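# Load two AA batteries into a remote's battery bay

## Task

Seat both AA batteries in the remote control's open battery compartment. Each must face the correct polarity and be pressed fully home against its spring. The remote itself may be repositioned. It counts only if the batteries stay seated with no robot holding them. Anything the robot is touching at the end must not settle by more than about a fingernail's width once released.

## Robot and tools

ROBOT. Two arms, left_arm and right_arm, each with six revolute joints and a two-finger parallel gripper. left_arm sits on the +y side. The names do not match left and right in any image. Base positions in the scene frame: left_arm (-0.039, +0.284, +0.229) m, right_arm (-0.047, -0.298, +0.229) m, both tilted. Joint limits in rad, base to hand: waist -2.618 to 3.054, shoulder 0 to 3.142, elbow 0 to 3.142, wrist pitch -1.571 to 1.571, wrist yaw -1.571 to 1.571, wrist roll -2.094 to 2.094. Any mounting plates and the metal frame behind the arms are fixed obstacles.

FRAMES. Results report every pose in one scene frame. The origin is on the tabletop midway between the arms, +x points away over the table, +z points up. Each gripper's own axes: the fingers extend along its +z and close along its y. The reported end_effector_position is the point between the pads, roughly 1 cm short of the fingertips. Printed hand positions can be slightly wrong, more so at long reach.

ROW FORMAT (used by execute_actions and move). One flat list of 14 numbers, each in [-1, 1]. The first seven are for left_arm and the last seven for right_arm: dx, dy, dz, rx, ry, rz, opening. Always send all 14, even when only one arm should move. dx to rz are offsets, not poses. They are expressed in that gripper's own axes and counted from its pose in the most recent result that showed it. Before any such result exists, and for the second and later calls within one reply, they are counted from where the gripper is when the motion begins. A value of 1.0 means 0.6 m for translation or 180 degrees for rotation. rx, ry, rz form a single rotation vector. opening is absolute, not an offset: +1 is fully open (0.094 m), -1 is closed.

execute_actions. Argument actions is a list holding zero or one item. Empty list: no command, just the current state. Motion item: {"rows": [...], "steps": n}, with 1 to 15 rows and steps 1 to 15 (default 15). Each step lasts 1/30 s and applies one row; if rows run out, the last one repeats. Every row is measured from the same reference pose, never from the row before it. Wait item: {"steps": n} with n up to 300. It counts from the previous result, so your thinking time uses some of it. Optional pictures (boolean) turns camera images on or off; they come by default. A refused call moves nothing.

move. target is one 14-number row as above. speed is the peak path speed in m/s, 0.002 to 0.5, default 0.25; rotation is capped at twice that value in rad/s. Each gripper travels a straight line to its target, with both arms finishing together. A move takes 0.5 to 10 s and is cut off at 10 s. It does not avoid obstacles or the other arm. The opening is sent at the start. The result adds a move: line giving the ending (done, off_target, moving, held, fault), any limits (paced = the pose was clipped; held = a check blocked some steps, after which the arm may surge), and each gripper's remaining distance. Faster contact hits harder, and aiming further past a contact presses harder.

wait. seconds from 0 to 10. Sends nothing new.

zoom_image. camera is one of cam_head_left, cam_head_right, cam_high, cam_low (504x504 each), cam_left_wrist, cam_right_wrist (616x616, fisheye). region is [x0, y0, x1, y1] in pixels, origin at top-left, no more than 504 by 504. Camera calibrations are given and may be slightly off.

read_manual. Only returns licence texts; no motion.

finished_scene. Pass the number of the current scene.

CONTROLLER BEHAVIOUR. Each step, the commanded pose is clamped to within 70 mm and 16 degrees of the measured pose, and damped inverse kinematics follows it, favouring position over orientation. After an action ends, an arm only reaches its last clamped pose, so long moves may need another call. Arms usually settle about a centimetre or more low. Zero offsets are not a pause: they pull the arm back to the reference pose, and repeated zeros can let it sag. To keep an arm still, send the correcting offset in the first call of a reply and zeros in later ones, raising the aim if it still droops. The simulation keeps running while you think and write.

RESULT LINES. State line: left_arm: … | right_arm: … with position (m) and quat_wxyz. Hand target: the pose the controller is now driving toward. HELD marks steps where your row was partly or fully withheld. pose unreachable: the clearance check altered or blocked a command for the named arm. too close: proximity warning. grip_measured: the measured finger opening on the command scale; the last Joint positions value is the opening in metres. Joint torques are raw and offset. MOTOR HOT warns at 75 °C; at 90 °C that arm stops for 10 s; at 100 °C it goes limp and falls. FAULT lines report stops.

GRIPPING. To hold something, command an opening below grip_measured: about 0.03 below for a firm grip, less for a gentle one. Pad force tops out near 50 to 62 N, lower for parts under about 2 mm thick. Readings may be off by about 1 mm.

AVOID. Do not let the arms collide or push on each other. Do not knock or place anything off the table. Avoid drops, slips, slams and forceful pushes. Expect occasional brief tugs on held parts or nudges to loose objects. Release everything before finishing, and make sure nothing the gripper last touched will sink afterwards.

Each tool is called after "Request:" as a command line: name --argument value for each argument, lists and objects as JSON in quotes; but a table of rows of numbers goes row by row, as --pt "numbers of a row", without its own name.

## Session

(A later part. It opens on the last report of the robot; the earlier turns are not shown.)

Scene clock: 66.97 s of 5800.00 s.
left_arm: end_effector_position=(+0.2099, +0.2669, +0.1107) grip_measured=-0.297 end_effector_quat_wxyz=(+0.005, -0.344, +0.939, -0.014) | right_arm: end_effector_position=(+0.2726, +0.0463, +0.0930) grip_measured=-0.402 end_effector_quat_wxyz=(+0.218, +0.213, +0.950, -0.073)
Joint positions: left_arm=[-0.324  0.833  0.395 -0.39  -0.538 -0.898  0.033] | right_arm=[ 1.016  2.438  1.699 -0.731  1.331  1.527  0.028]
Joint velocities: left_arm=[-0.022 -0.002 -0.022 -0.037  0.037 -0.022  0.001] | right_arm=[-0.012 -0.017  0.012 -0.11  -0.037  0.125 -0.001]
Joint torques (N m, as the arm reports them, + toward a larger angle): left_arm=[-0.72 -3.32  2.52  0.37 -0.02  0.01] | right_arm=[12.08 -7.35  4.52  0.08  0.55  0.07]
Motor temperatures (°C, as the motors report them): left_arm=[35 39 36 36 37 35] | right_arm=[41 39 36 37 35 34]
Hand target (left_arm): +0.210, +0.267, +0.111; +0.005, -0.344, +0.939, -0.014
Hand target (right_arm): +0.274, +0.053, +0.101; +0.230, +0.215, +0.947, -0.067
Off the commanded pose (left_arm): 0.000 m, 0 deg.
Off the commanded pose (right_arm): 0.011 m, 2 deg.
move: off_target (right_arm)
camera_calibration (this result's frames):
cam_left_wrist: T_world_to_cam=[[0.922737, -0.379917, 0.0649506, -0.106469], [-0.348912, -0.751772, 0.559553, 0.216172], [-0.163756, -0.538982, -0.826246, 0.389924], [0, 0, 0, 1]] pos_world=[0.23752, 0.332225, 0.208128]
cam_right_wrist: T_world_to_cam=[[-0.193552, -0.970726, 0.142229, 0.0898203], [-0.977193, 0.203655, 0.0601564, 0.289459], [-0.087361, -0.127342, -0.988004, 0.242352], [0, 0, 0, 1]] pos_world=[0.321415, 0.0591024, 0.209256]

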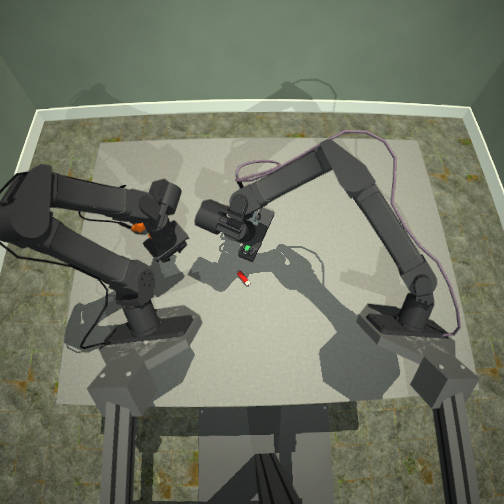

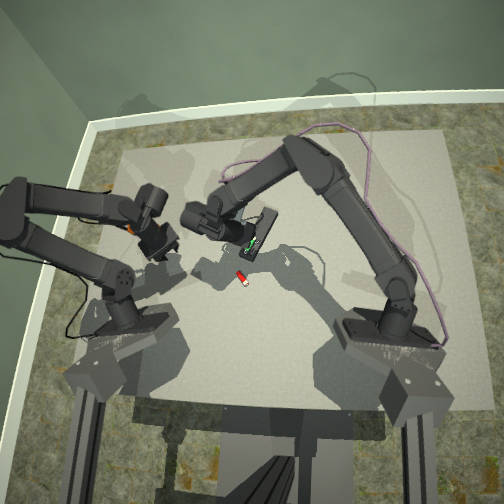

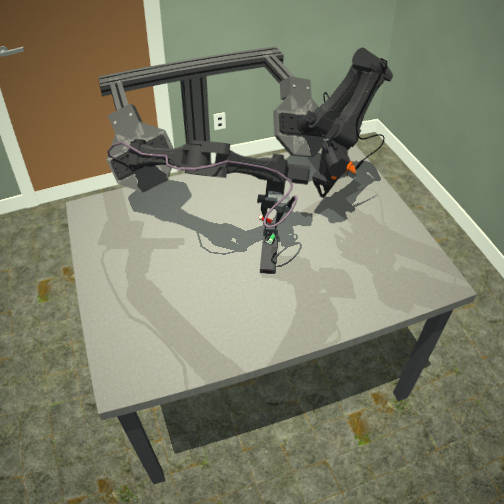

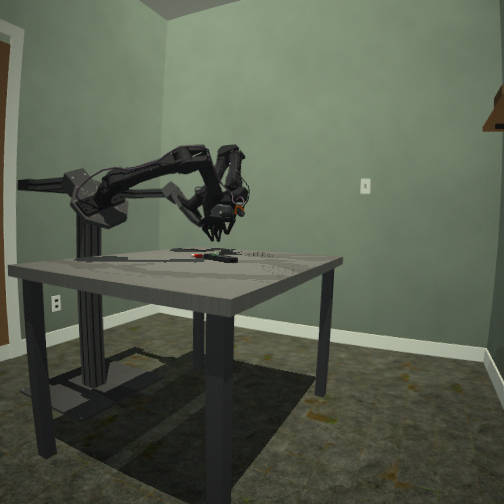

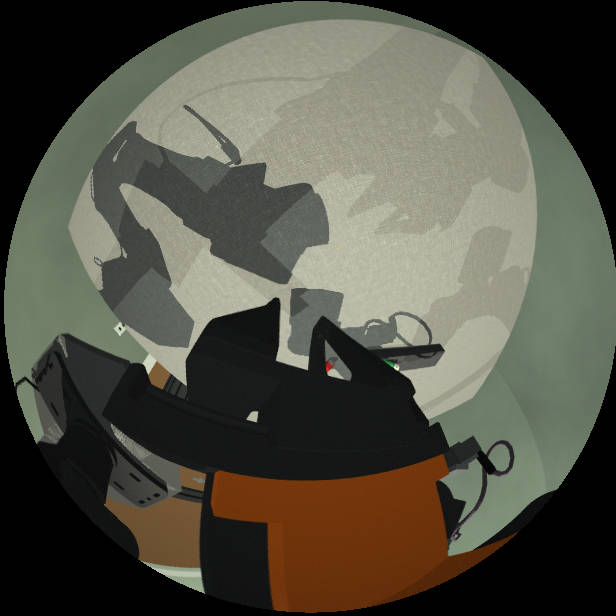

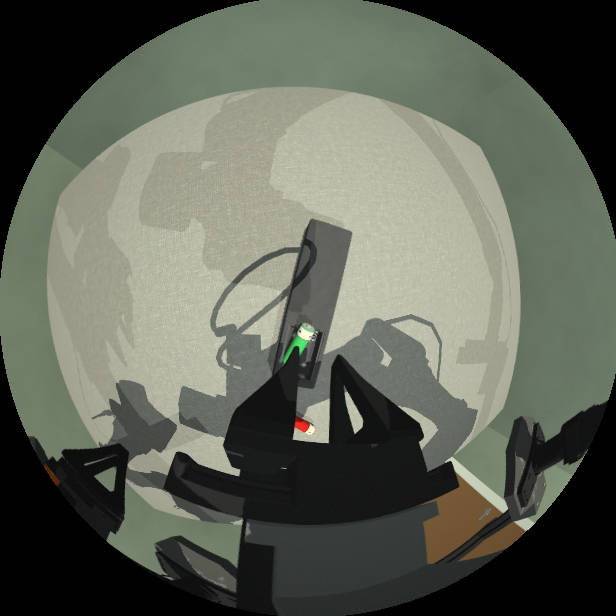

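Request:
move --target '[0,0,0,0,0,0,-0.3, 0.213,-0.065,-0.06,-0.152,0.024,-0.321,-0.3]' --speed 0.25

Request:
zoom_image --camera "cam_right_wrist" --region '[220, 220, 420, 420]'

Scene clock: 79.97 s of 5800.00 s.
left_arm: end_effector_position=(+0.2099, +0.2669, +0.1107) grip_measured=-0.297 end_effector_quat_wxyz=(+0.005, -0.344, +0.939, -0.014) | right_arm: end_effector_position=(+0.1439, +0.0619, +0.0634) grip_measured=-0.302 end_effector_quat_wxyz=(+0.158, -0.308, +0.937, +0.045)
Joint positions: left_arm=[-0.324  0.833  0.395 -0.39  -0.538 -0.898  0.033] | right_arm=[1.091 2.349 1.001 0.354 0.993 0.103 0.033]
Joint velocities: left_arm=[-0.012  0.012  0.002  0.007 -0.037 -0.007  0.001] | right_arm=[-0.007  0.002 -0.012 -0.081 -0.037 -0.007 -0.   ]
Joint torques (N m, as the arm reports them, + toward a larger angle): left_arm=[-0.73 -3.31  2.52  0.36 -0.02  0.01] | right_arm=[10.54 -6.98  1.1   0.76 -0.06 -0.1 ]
Motor temperatures (°C, as the motors report them): left_arm=[35 39 36 36 37 35] | right_arm=[42 39 36 37 35 34]
Hand target (left_arm): +0.210, +0.267, +0.111; +0.005, -0.344, +0.939, -0.014
Hand target (right_arm): +0.137, +0.065, +0.070; +0.161, -0.321, +0.932, +0.056
Off the commanded pose (left_arm): 0.000 m, 0 deg.
Off the commanded pose (right_arm): 0.010 m, 2 deg.
After step 90, 7.20 s passed at rest.
move: done
camera_calibration (this result's frames):
cam_left_wrist: T_world_to_cam=[[0.922737, -0.379917, 0.0649506, -0.106469], [-0.348912, -0.751772, 0.559553, 0.216172], [-0.163756, -0.538982, -0.826246, 0.389924], [0, 0, 0, 1]] pos_world=[0.23752, 0.332225, 0.208128]
cam_right_wrist: T_world_to_cam=[[0.779135, -0.622117, 0.0769434, -0.0730361], [-0.624594, -0.760033, 0.17953, 0.163655], [-0.0532093, -0.187937, -0.980739, 0.202317], [0, 0, 0, 1]] pos_world=[0.169888, 0.116969, 0.174658]

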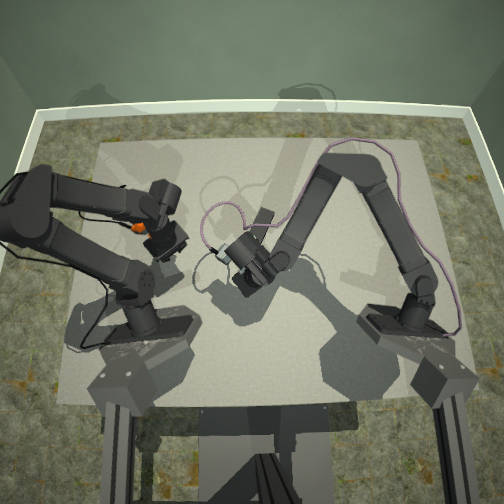

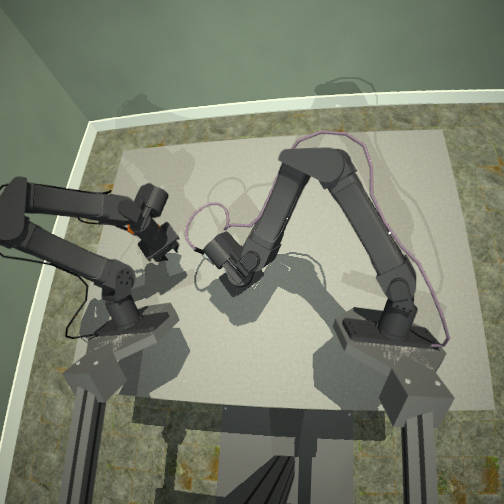

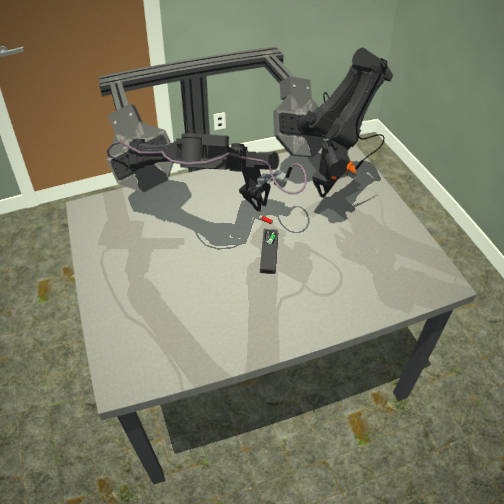

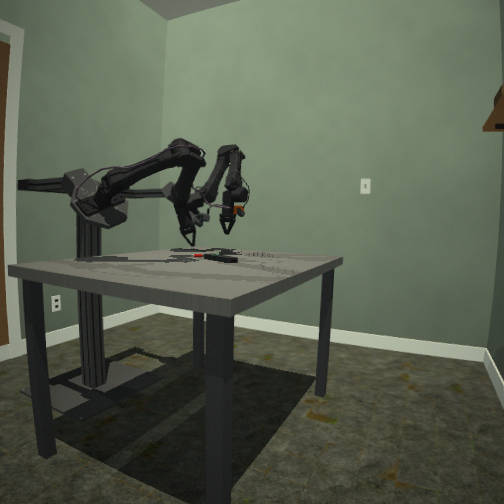

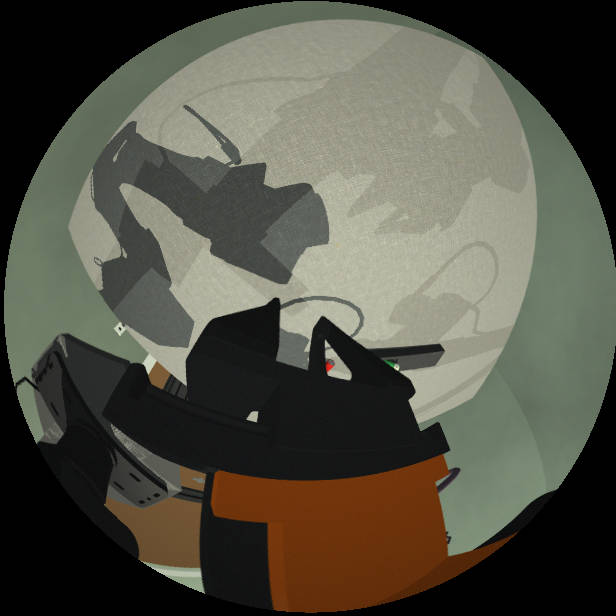

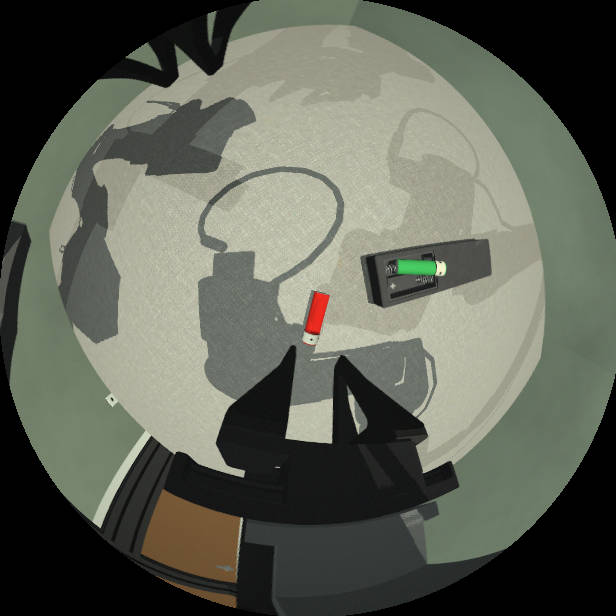

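Region (220, 220, 420, 420) of cam_right_wrist's 616x616 image, scaled by 2.520, with more detail than that image has.

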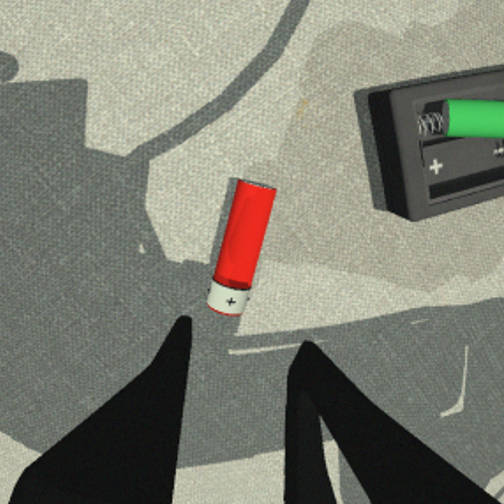

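Request:
move --target '[0,0,0,0,0,0,-0.3, 0.016,0.008,0.075,0,-0.008,-0.01,-0.3]' --speed 0.06

Request:
zoom_image --camera "cam_right_wrist" --region '[220, 220, 420, 420]'

Scene clock: 84.37 s of 5800.00 s.
left_arm: end_effector_position=(+0.2099, +0.2669, +0.1107) grip_measured=-0.297 end_effector_quat_wxyz=(+0.005, -0.344, +0.939, -0.014) | right_arm: end_effector_position=(+0.1466, +0.0604, +0.0180) grip_measured=-0.302 end_effector_quat_wxyz=(+0.167, -0.320, +0.932, +0.038)
Joint positions: left_arm=[-0.324  0.833  0.395 -0.39  -0.538 -0.898  0.033] | right_arm=[ 0.992  2.472  1.007  0.61   0.948 -0.084  0.033]
Joint velocities: left_arm=[-0.007 -0.002 -0.002 -0.007 -0.051  0.037  0.001] | right_arm=[-0.012 -0.002 -0.002  0.022 -0.095 -0.007 -0.001]
Joint torques (N m, as the arm reports them, + toward a larger angle): left_arm=[-0.73 -3.31  2.51  0.37 -0.02  0.01] | right_arm=[ 9.16 -5.53  2.64  0.77 -0.11 -0.11]
Motor temperatures (°C, as the motors report them): left_arm=[35 39 36 36 37 35] | right_arm=[41 39 36 37 35 34]
Hand target (left_arm): +0.210, +0.267, +0.111; +0.005, -0.344, +0.939, -0.014
Hand target (right_arm): +0.146, +0.068, +0.018; +0.171, -0.322, +0.930, +0.046
Off the commanded pose (left_arm): 0.000 m, 0 deg.
Off the commanded pose (right_arm): 0.008 m, 1 deg.
After step 90, 0.20 s passed at rest.
move: done
camera_calibration (this result's frames):
cam_left_wrist: T_world_to_cam=[[0.922737, -0.379917, 0.0649506, -0.106469], [-0.348912, -0.751772, 0.559553, 0.216172], [-0.163756, -0.538982, -0.826246, 0.389924], [0, 0, 0, 1]] pos_world=[0.23752, 0.332225, 0.208128]
cam_right_wrist: T_world_to_cam=[[0.790766, -0.60348, 0.102474, -0.0759188], [-0.611594, -0.772011, 0.173067, 0.171314], [-0.0253313, -0.199528, -0.979565, 0.154168], [0, 0, 0, 1]] pos_world=[0.168714, 0.117201, 0.129149]

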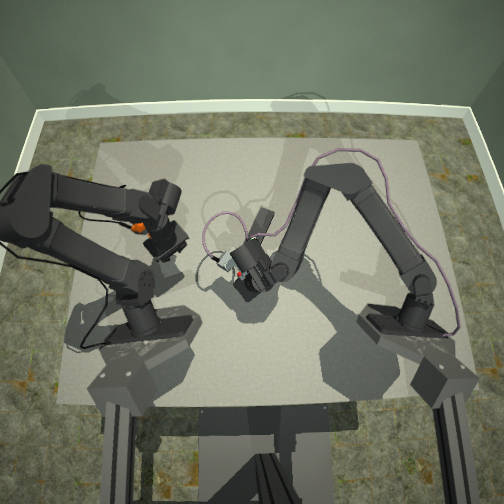

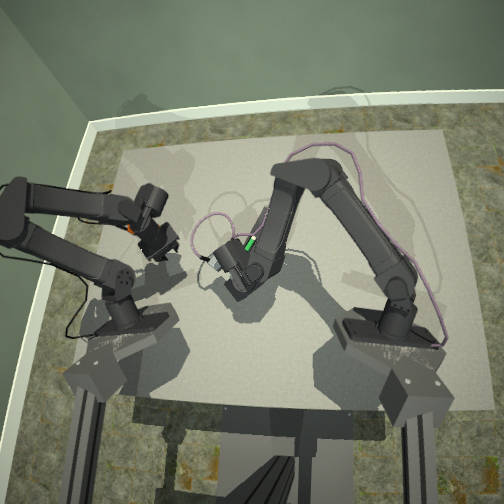

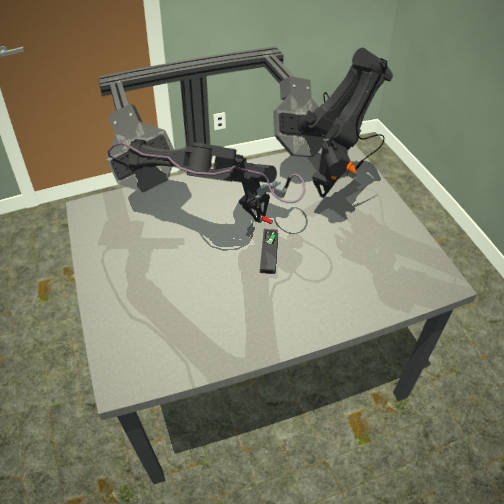

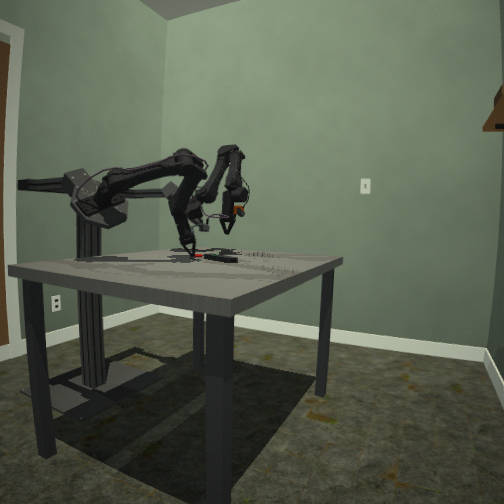

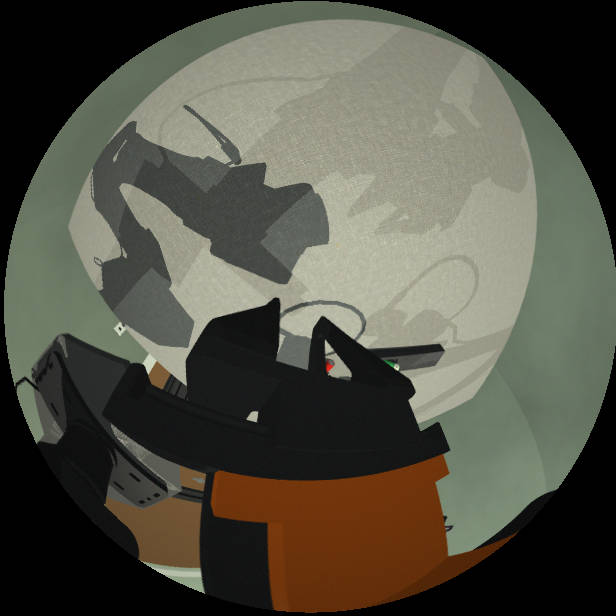

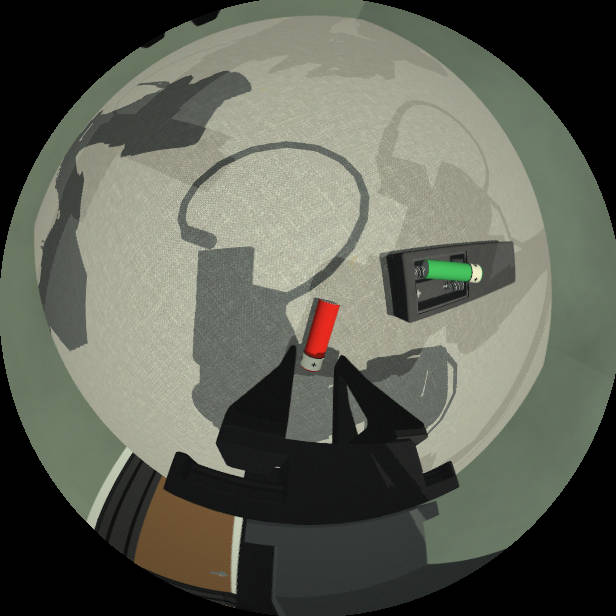

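Region (220, 220, 420, 420) of cam_right_wrist's 616x616 image, scaled by 2.520, with more detail than that image has.

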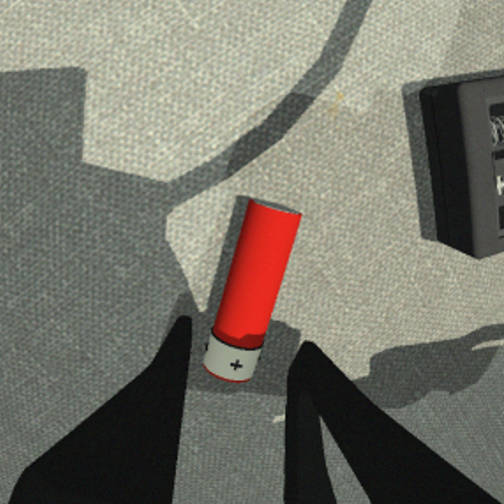

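Request:
execute_actions --actions '[{"rows":[[0,0,0,0,0,0,-0.3,-0.008,0.01,0.005,0,0,0,-0.3],[0,0,0,0,0,0,-0.3,-0.009,0.01,0.007,0,0,0,-0.35],[0,0,0,0,0,0,-0.3,-0.01,0.01,0.009,0,0,0,-0.4],[0,0,0,0,0,0,-0.3,-0.01,0.01,0.009,0,0,0,-0.45],[0,0,0,0,0,0,-0.3,-0.01,0.01,0.009,0,0,0,-0.5],[0,0,0,0,0,0,-0.3,-0.01,0.01,0.009,0,0,0,-0.55],[0,0,0,0,0,0,-0.3,-0.01,0.01,0.009,0,0,0,-0.6],[0,0,0,0,0,0,-0.3,-0.01,0.01,0.009,0,0,0,-0.64],[0,0,0,0,0,0,-0.3,-0.01,0.01,0.009,0,0,0,-0.68],[0,0,0,0,0,0,-0.3,-0.01,0.01,0.009,0,0,0,-0.71],[0,0,0,0,0,0,-0.3,-0.01,0.01,0.009,0,0,0,-0.735],[0,0,0,0,0,0,-0.3,-0.01,0.01,0.009,0,0,0,-0.76]],"steps":15}]' --pictures false

Request:
move --target '[0,0,0,0,0,0,-0.3, -0.045,0,-0.13,0,0,0,-0.76]' --speed 0.15

Scene clock: 89.17 s of 5800.00 s.
left_arm: end_effector_position=(+0.2099, +0.2669, +0.1107) grip_measured=-0.297 end_effector_quat_wxyz=(+0.005, -0.344, +0.939, -0.014) | right_arm: end_effector_position=(+0.1522, +0.0670, +0.0175) grip_measured=-0.730 end_effector_quat_wxyz=(+0.171, -0.315, +0.933, +0.039)
Joint positions: left_arm=[-0.324  0.833  0.395 -0.39  -0.538 -0.898  0.033] | right_arm=[ 0.989  2.48   1.038  0.603  0.948 -0.087  0.013]
Joint velocities: left_arm=[ 0.007  0.002  0.012  0.022 -0.066  0.007  0.   ] | right_arm=[-0.007 -0.002 -0.022  0.022 -0.037  0.022  0.   ]
Joint torques (N m, as the arm reports them, + toward a larger angle): left_arm=[-0.73 -3.32  2.52  0.36 -0.02  0.02] | right_arm=[ 9.1  -5.45  2.59  0.56  0.02  0.  ]
Motor temperatures (°C, as the motors report them): left_arm=[35 39 36 36 37 35] | right_arm=[41 39 36 37 35 34]
Hand target (left_arm): +0.210, +0.267, +0.111; +0.005, -0.344, +0.939, -0.014
Hand target (right_arm): +0.149, +0.070, +0.015; +0.168, -0.320, +0.932, +0.038
Off the commanded pose (left_arm): 0.000 m, 0 deg.
Off the commanded pose (right_arm): 0.005 m, 1 deg.
Steps of this call (steps 1 to 90: nothing new was sent; then 1.30 s passed at rest; steps 91 to 105: all 15 steps of this action). Readings (end_effector_position):
91: left_arm (+0.2099, +0.2669, +0.1107) | right_arm (+0.1470, +0.0611, +0.0180)
92: left_arm (+0.2099, +0.2669, +0.1107) | right_arm (+0.1474, +0.0621, +0.0179)
94: left_arm (+0.2099, +0.2669, +0.1107) | right_arm (+0.1493, +0.0651, +0.0179)
98: left_arm (+0.2099, +0.2669, +0.1107) | right_arm (+0.1521, +0.0671, +0.0177)
105: the state above

Scene clock: 90.70 s of 5800.00 s.
left_arm: end_effector_position=(+0.2099, +0.2669, +0.1107) grip_measured=-0.297 end_effector_quat_wxyz=(+0.005, -0.344, +0.939, -0.014) | right_arm: end_effector_position=(+0.1432, +0.0628, +0.0896) grip_measured=-0.730 end_effector_quat_wxyz=(+0.161, -0.325, +0.931, +0.034)
Joint positions: left_arm=[-0.324  0.833  0.395 -0.39  -0.538 -0.898  0.033] | right_arm=[1.153 2.302 1.03  0.187 1.039 0.171 0.013]
Joint velocities: left_arm=[-0.007 -0.002 -0.012 -0.007 -0.037  0.007  0.   ] | right_arm=[ 0.002  0.012 -0.012  0.007 -0.007 -0.081 -0.002]
Joint torques (N m, as the arm reports them, + toward a larger angle): left_arm=[-0.72 -3.32  2.53  0.36 -0.02  0.01] | right_arm=[10.15 -7.52  3.42  0.55  0.22  0.08]
Motor temperatures (°C, as the motors report them): left_arm=[35 39 36 35 37 35] | right_arm=[41 39 36 37 35 34]
Hand target (left_arm): +0.210, +0.267, +0.111; +0.005, -0.344, +0.939, -0.014
Hand target (right_arm): +0.149, +0.068, +0.100; +0.171, -0.314, +0.933, +0.039
Off the commanded pose (left_arm): 0.000 m, 0 deg.
Off the commanded pose (right_arm): 0.013 m, 2 deg.
move: off_target (right_arm)
camera_calibration (this result's frames):
cam_left_wrist: T_world_to_cam=[[0.922737, -0.379917, 0.0649506, -0.106469], [-0.348912, -0.751772, 0.559553, 0.216172], [-0.163756, -0.538982, -0.826246, 0.389924], [0, 0, 0, 1]] pos_world=[0.23752, 0.332225, 0.208128]
cam_right_wrist: T_world_to_cam=[[0.796796, -0.595504, 0.102424, -0.0805312], [-0.603376, -0.775033, 0.18778, 0.156388], [-0.0324418, -0.211422, -0.976856, 0.22629], [0, 0, 0, 1]] pos_world=[0.165869, 0.121092, 0.199934]

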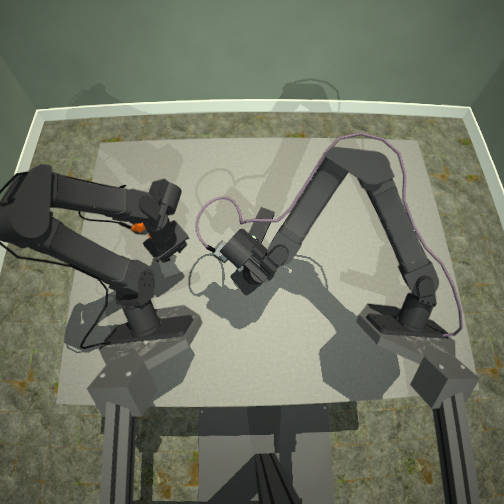

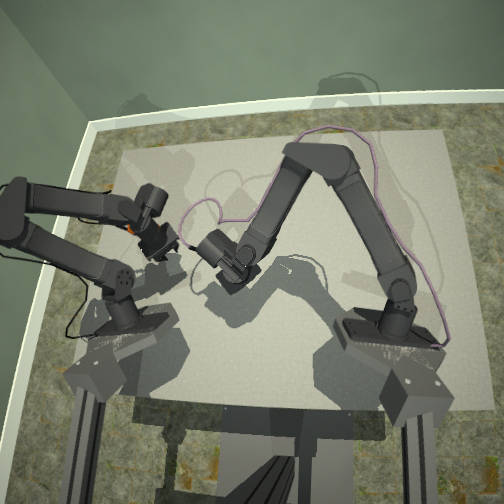

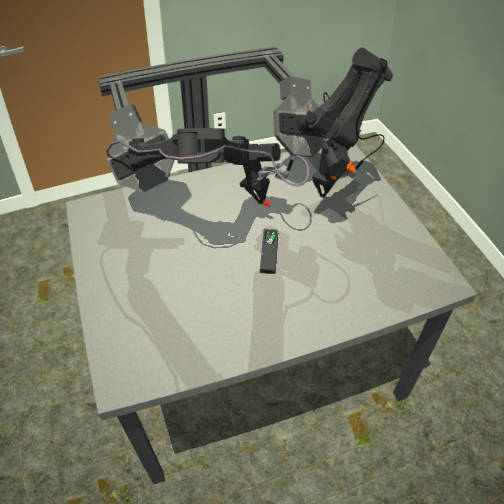

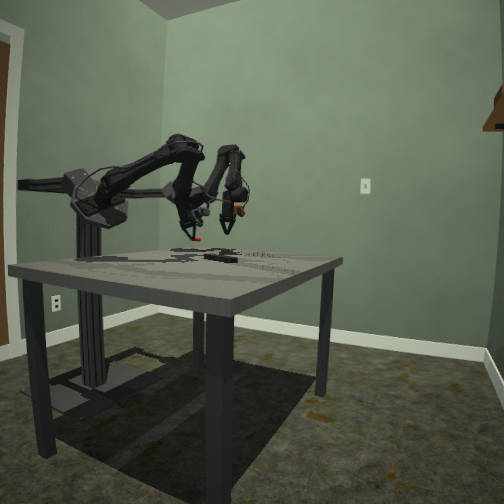

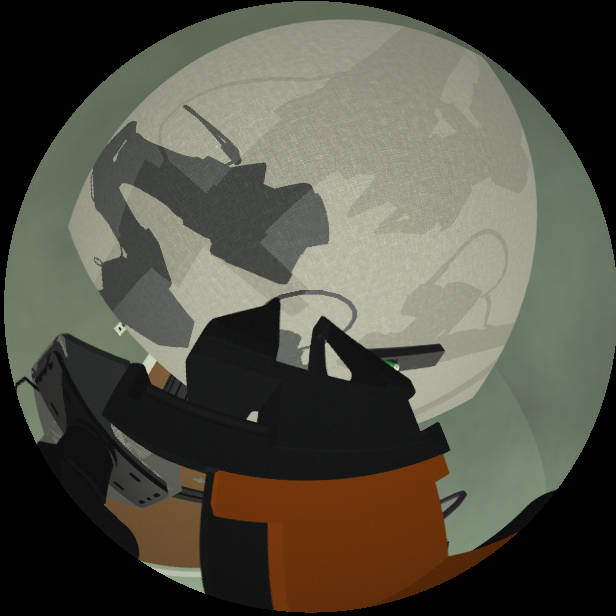

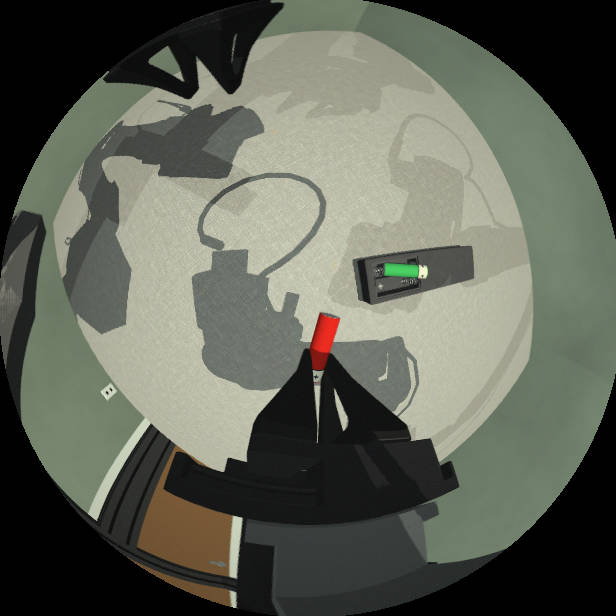

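Request:
move --target '[0,0,0,0,0,0,-0.3, -0.096,-0.105,0.064,0.015,0.151,0.348,-0.76]' --speed 0.25

Request:
zoom_image --camera "cam_right_wrist" --region '[230, 220, 410, 400]'

Request:
zoom_image --camera "cam_high" --region '[240, 200, 300, 260]'

Scene clock: 98.83 s of 5800.00 s.
left_arm: end_effector_position=(+0.2099, +0.2669, +0.1107) grip_measured=-0.297 end_effector_quat_wxyz=(+0.005, -0.344, +0.939, -0.014) | right_arm: end_effector_position=(+0.2292, +0.0474, +0.0658) grip_measured=-0.730 end_effector_quat_wxyz=(-0.084, +0.199, +0.976, +0.002)
Joint positions: left_arm=[-0.324  0.833  0.395 -0.39  -0.538 -0.898  0.033] | right_arm=[ 0.892  2.279  1.601 -0.711  0.688  1.334  0.013]
Joint velocities: left_arm=[ 0.002 -0.002 -0.007  0.051  0.007 -0.037 -0.001] | right_arm=[-0.007  0.017  0.002  0.007 -0.007 -0.022 -0.001]
Joint torques (N m, as the arm reports them, + toward a larger angle): left_arm=[-0.72 -3.31  2.51  0.36 -0.02  0.01] | right_arm=[10.79 -8.86  4.31 -0.05 -0.15  0.09]
Motor temperatures (°C, as the motors report them): left_arm=[35 39 36 35 37 35] | right_arm=[41 39 36 37 35 34]
Hand target (left_arm): +0.210, +0.267, +0.111; +0.005, -0.344, +0.939, -0.014
Hand target (right_arm): +0.235, +0.055, +0.076; -0.084, +0.207, +0.975, +0.015
Off the commanded pose (left_arm): 0.000 m, 0 deg.
Off the commanded pose (right_arm): 0.012 m, 2 deg.
After step 90, 2.13 s passed at rest.
move: off_target (right_arm)
camera_calibration (this result's frames):
cam_left_wrist: T_world_to_cam=[[0.922737, -0.379917, 0.0649506, -0.106469], [-0.348912, -0.751772, 0.559553, 0.216172], [-0.163756, -0.538982, -0.826246, 0.389924], [0, 0, 0, 1]] pos_world=[0.23752, 0.332225, 0.208128]
cam_right_wrist: T_world_to_cam=[[-0.136392, -0.989853, -0.0398538, 0.0861473], [-0.7838, 0.083222, 0.615412, 0.173286], [-0.605851, 0.115175, -0.787197, 0.306015], [0, 0, 0, 1]] pos_world=[0.332971, 0.0356068, 0.137685]

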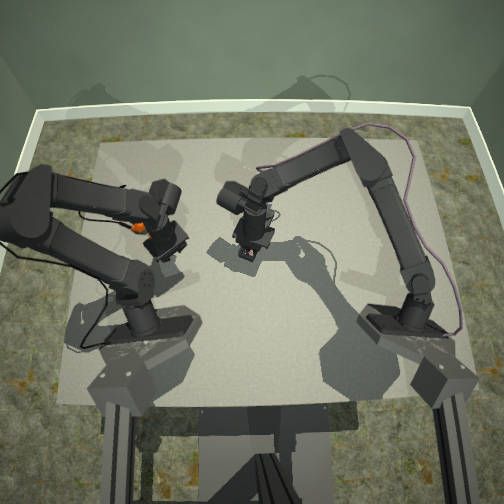

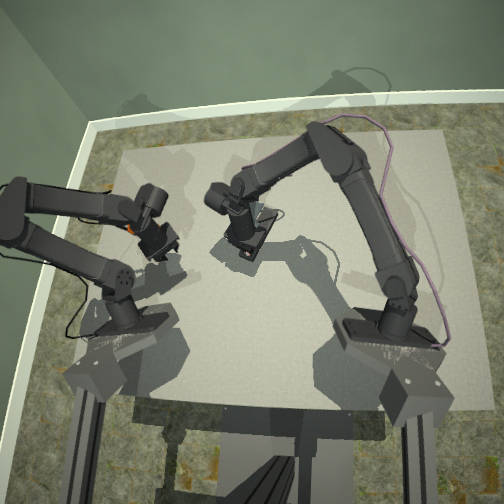

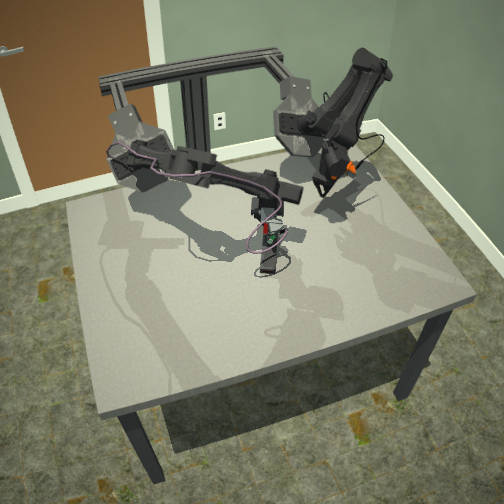

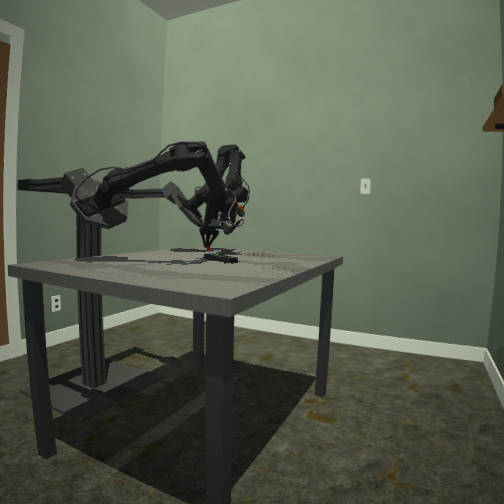

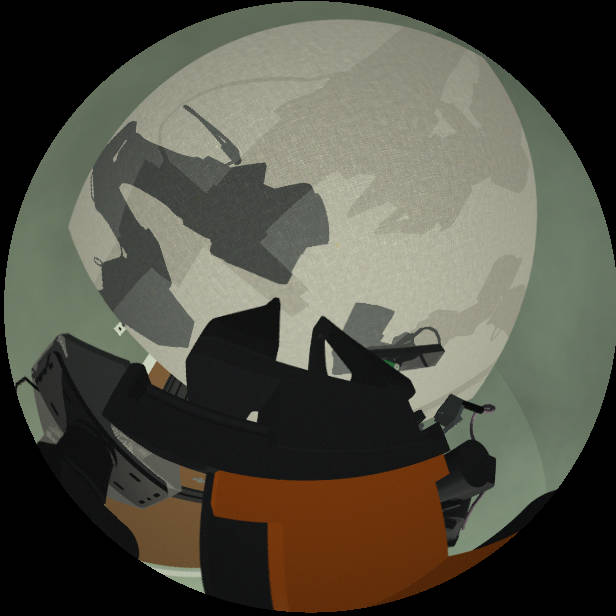

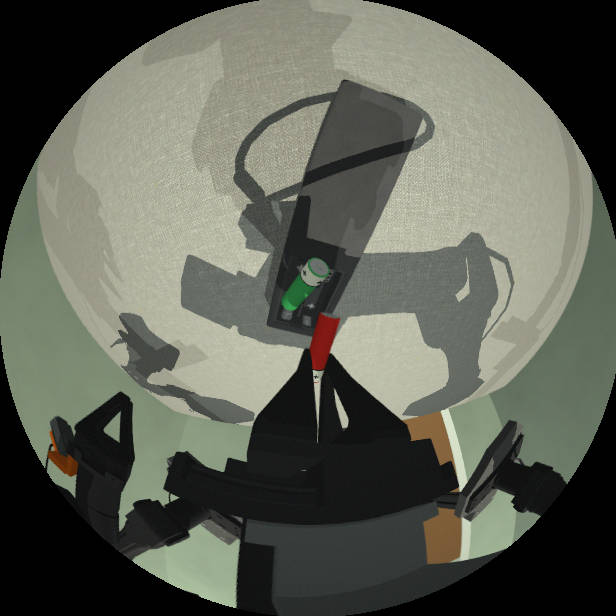

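Region (230, 220, 410, 400) of cam_right_wrist's 616x616 image, scaled by 2.800, with more detail than that image has.

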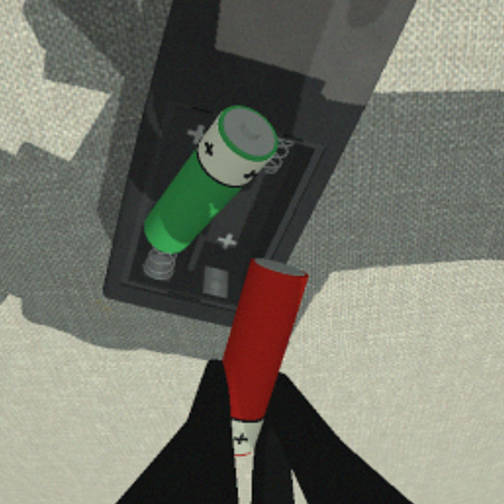

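Region (240, 200, 300, 260) of cam_high's 504x504 image, scaled by 8.400, with more detail than that image has.

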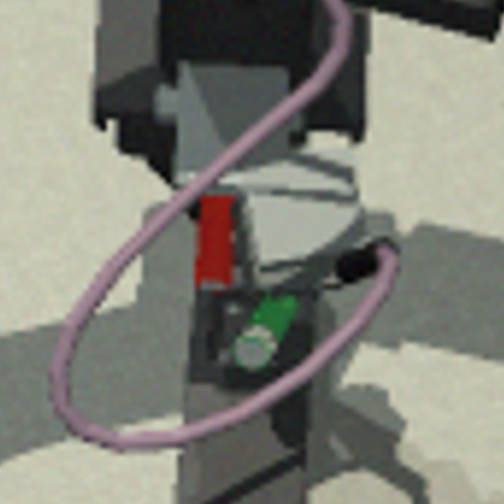

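Request:
move --target '[0,0,0,0,0,0,-0.3, -0.005,0.018,0.012,-0.008,0,0,-0.76]' --speed 0.03

Request:
zoom_image --camera "cam_right_wrist" --region '[230, 220, 410, 400]'

Request:
zoom_image --camera "cam_high" --region '[240, 200, 300, 260]'

Scene clock: 103.30 s of 5800.00 s.
left_arm: end_effector_position=(+0.2099, +0.2669, +0.1107) grip_measured=-0.297 end_effector_quat_wxyz=(+0.005, -0.344, +0.939, -0.014) | right_arm: end_effector_position=(+0.2318, +0.0467, +0.0546) grip_measured=-0.730 end_effector_quat_wxyz=(-0.083, +0.201, +0.976, +0.002)
Joint positions: left_arm=[-0.324  0.833  0.395 -0.39  -0.538 -0.898  0.033] | right_arm=[ 0.87   2.293  1.601 -0.677  0.686  1.311  0.013]
Joint velocities: left_arm=[ 0.022 -0.002  0.002 -0.066 -0.007 -0.007 -0.   ] | right_arm=[-0.007  0.002  0.017  0.051 -0.066 -0.007 -0.001]
Joint torques (N m, as the arm reports them, + toward a larger angle): left_arm=[-0.72 -3.31  2.52  0.36 -0.02  0.01] | right_arm=[10.46 -7.46  4.35  0.12 -0.15 -0.11]
Motor temperatures (°C, as the motors report them): left_arm=[35 39 36 35 37 35] | right_arm=[41 39 36 37 35 34]
Hand target (left_arm): +0.210, +0.267, +0.111; +0.005, -0.344, +0.939, -0.014
Hand target (right_arm): +0.235, +0.056, +0.058; -0.081, +0.200, +0.976, +0.015
Off the commanded pose (left_arm): 0.000 m, 0 deg.
Off the commanded pose (right_arm): 0.011 m, 1 deg.
After step 90, 0.67 s passed at rest.
move: off_target (right_arm)
camera_calibration (this result's frames):
cam_left_wrist: T_world_to_cam=[[0.922737, -0.379917, 0.0649506, -0.106469], [-0.348912, -0.751772, 0.559553, 0.216172], [-0.163756, -0.538982, -0.826246, 0.389924], [0, 0, 0, 1]] pos_world=[0.23752, 0.332225, 0.208128]
cam_right_wrist: T_world_to_cam=[[-0.141681, -0.989147, -0.0389159, 0.0865274], [-0.784797, 0.0882769, 0.613434, 0.182378], [-0.603341, 0.117453, -0.788787, 0.298275], [0, 0, 0, 1]] pos_world=[0.33535, 0.0344552, 0.126766]

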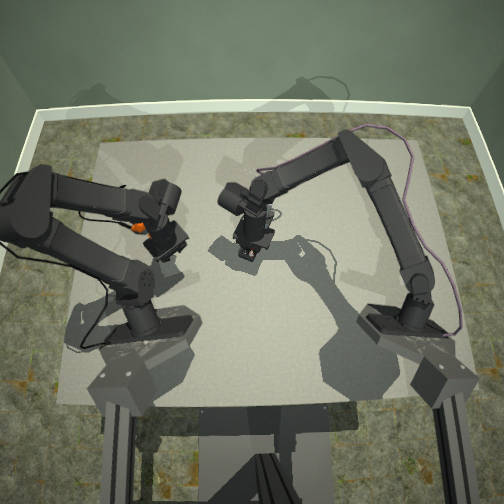

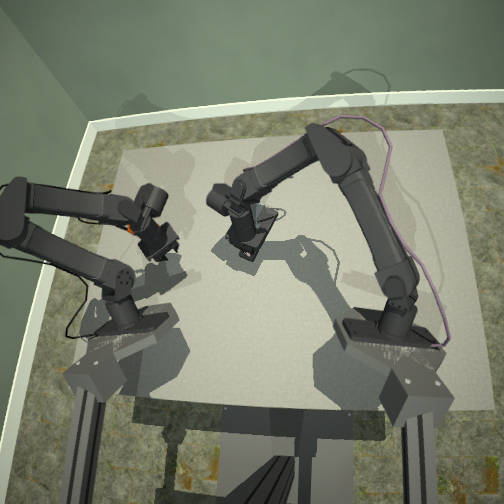

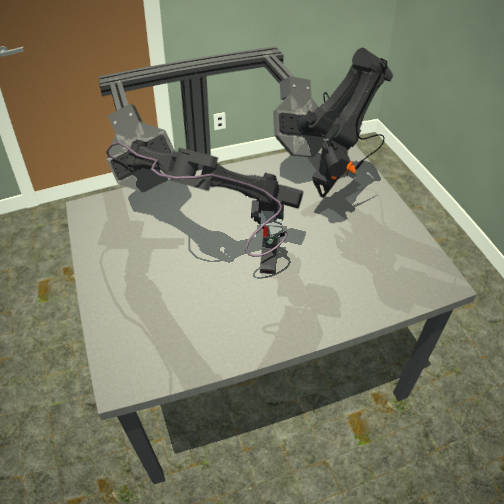

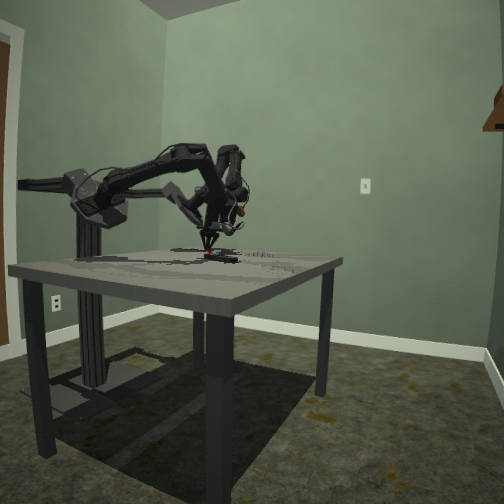

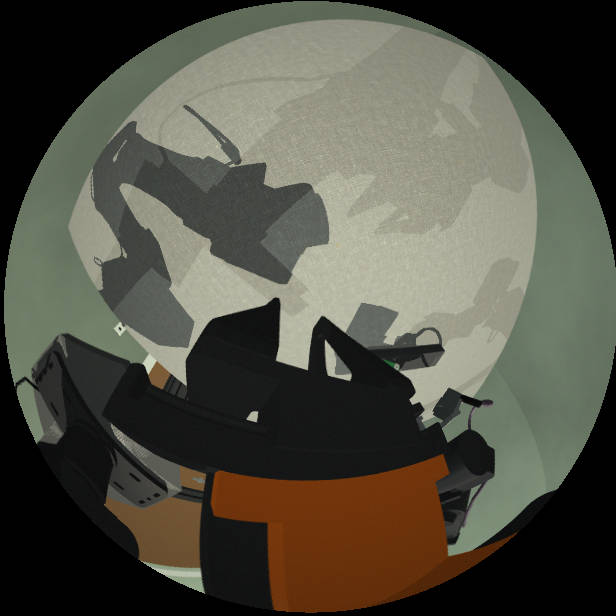

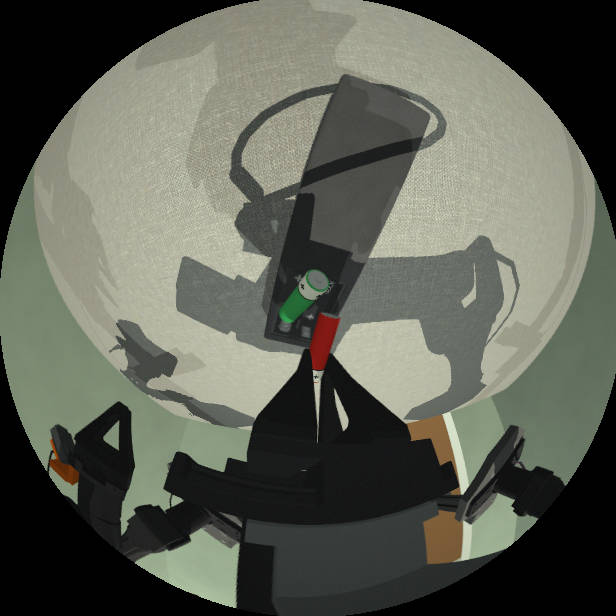

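Region (230, 220, 410, 400) of cam_right_wrist's 616x616 image, scaled by 2.800, with more detail than that image has.

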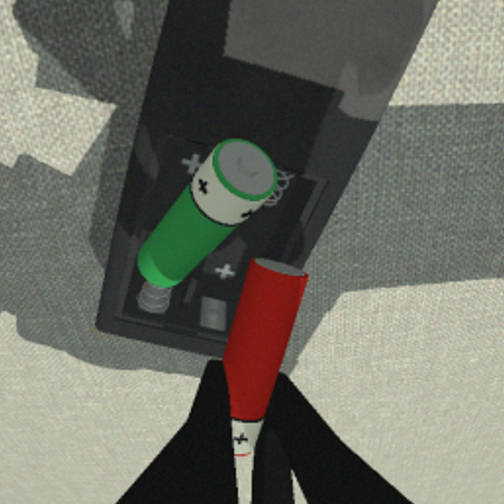

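Region (240, 200, 300, 260) of cam_high's 504x504 image, scaled by 8.400, with more detail than that image has.

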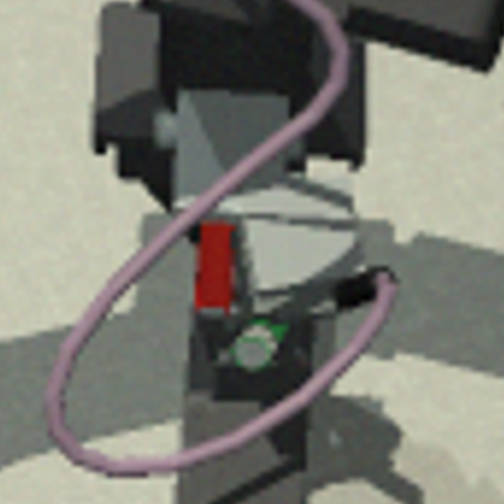

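Request:
execute_actions --actions '[{"rows":[[0,0,0,0,0,0,-0.3,0.002,0.018,-0.006,-0.009,0,0,-0.76],[0,0,0,0,0,0,-0.3,0.002,0.020,-0.006,-0.010,0,0,-0.76],[0,0,0,0,0,0,-0.3,0.002,0.022,-0.006,-0.012,0,0,-0.76],[0,0,0,0,0,0,-0.3,0.002,0.024,-0.006,-0.013,0,0,-0.76],[0,0,0,0,0,0,-0.3,0.002,0.026,-0.006,-0.015,0,0,-0.76],[0,0,0,0,0,0,-0.3,0.002,0.028,-0.006,-0.016,0,0,-0.76]],"steps":15}]' --pictures false

Scene clock: 105.23 s of 5800.00 s.
left_arm: end_effector_position=(+0.2099, +0.2669, +0.1107) grip_measured=-0.297 end_effector_quat_wxyz=(+0.005, -0.344, +0.939, -0.014) | right_arm: end_effector_position=(+0.2354, +0.0524, +0.0544) grip_measured=-0.730 end_effector_quat_wxyz=(-0.079, +0.206, +0.975, +0.014)
Joint positions: left_arm=[-0.324  0.833  0.395 -0.39  -0.538 -0.898  0.033] | right_arm=[ 0.87   2.293  1.601 -0.645  0.682  1.297  0.013]
Joint velocities: left_arm=[ 0.002  0.002 -0.032  0.007 -0.022  0.022 -0.001] | right_arm=[-0.007  0.007 -0.002  0.037 -0.022  0.051 -0.   ]
Joint torques (N m, as the arm reports them, + toward a larger angle): left_arm=[-0.72 -3.31  2.53  0.37 -0.03  0.02] | right_arm=[10.61 -7.49  4.19  0.15 -0.19 -0.13]
Motor temperatures (°C, as the motors report them): left_arm=[35 39 36 35 37 35] | right_arm=[41 39 36 37 35 34]
Hand target (left_arm): +0.210, +0.267, +0.111; +0.005, -0.344, +0.939, -0.014
Hand target (right_arm): +0.238, +0.062, +0.058; -0.078, +0.203, +0.976, +0.027
Off the commanded pose (left_arm): 0.000 m, 0 deg.
Off the commanded pose (right_arm): 0.011 m, 1 deg.
Steps of this call (steps 1 to 43: nothing new was sent; steps 44 to 58: all 15 steps of this action). Readings (end_effector_position):
44: left_arm (+0.2099, +0.2669, +0.1107) | right_arm (+0.2319, +0.0471, +0.0546)
45: left_arm (+0.2099, +0.2669, +0.1107) | right_arm (+0.2321, +0.0473, +0.0546)
47: left_arm (+0.2099, +0.2669, +0.1107) | right_arm (+0.2328, +0.0481, +0.0545)
51: left_arm (+0.2099, +0.2669, +0.1107) | right_arm (+0.2344, +0.0507, +0.0544)
58: the state above


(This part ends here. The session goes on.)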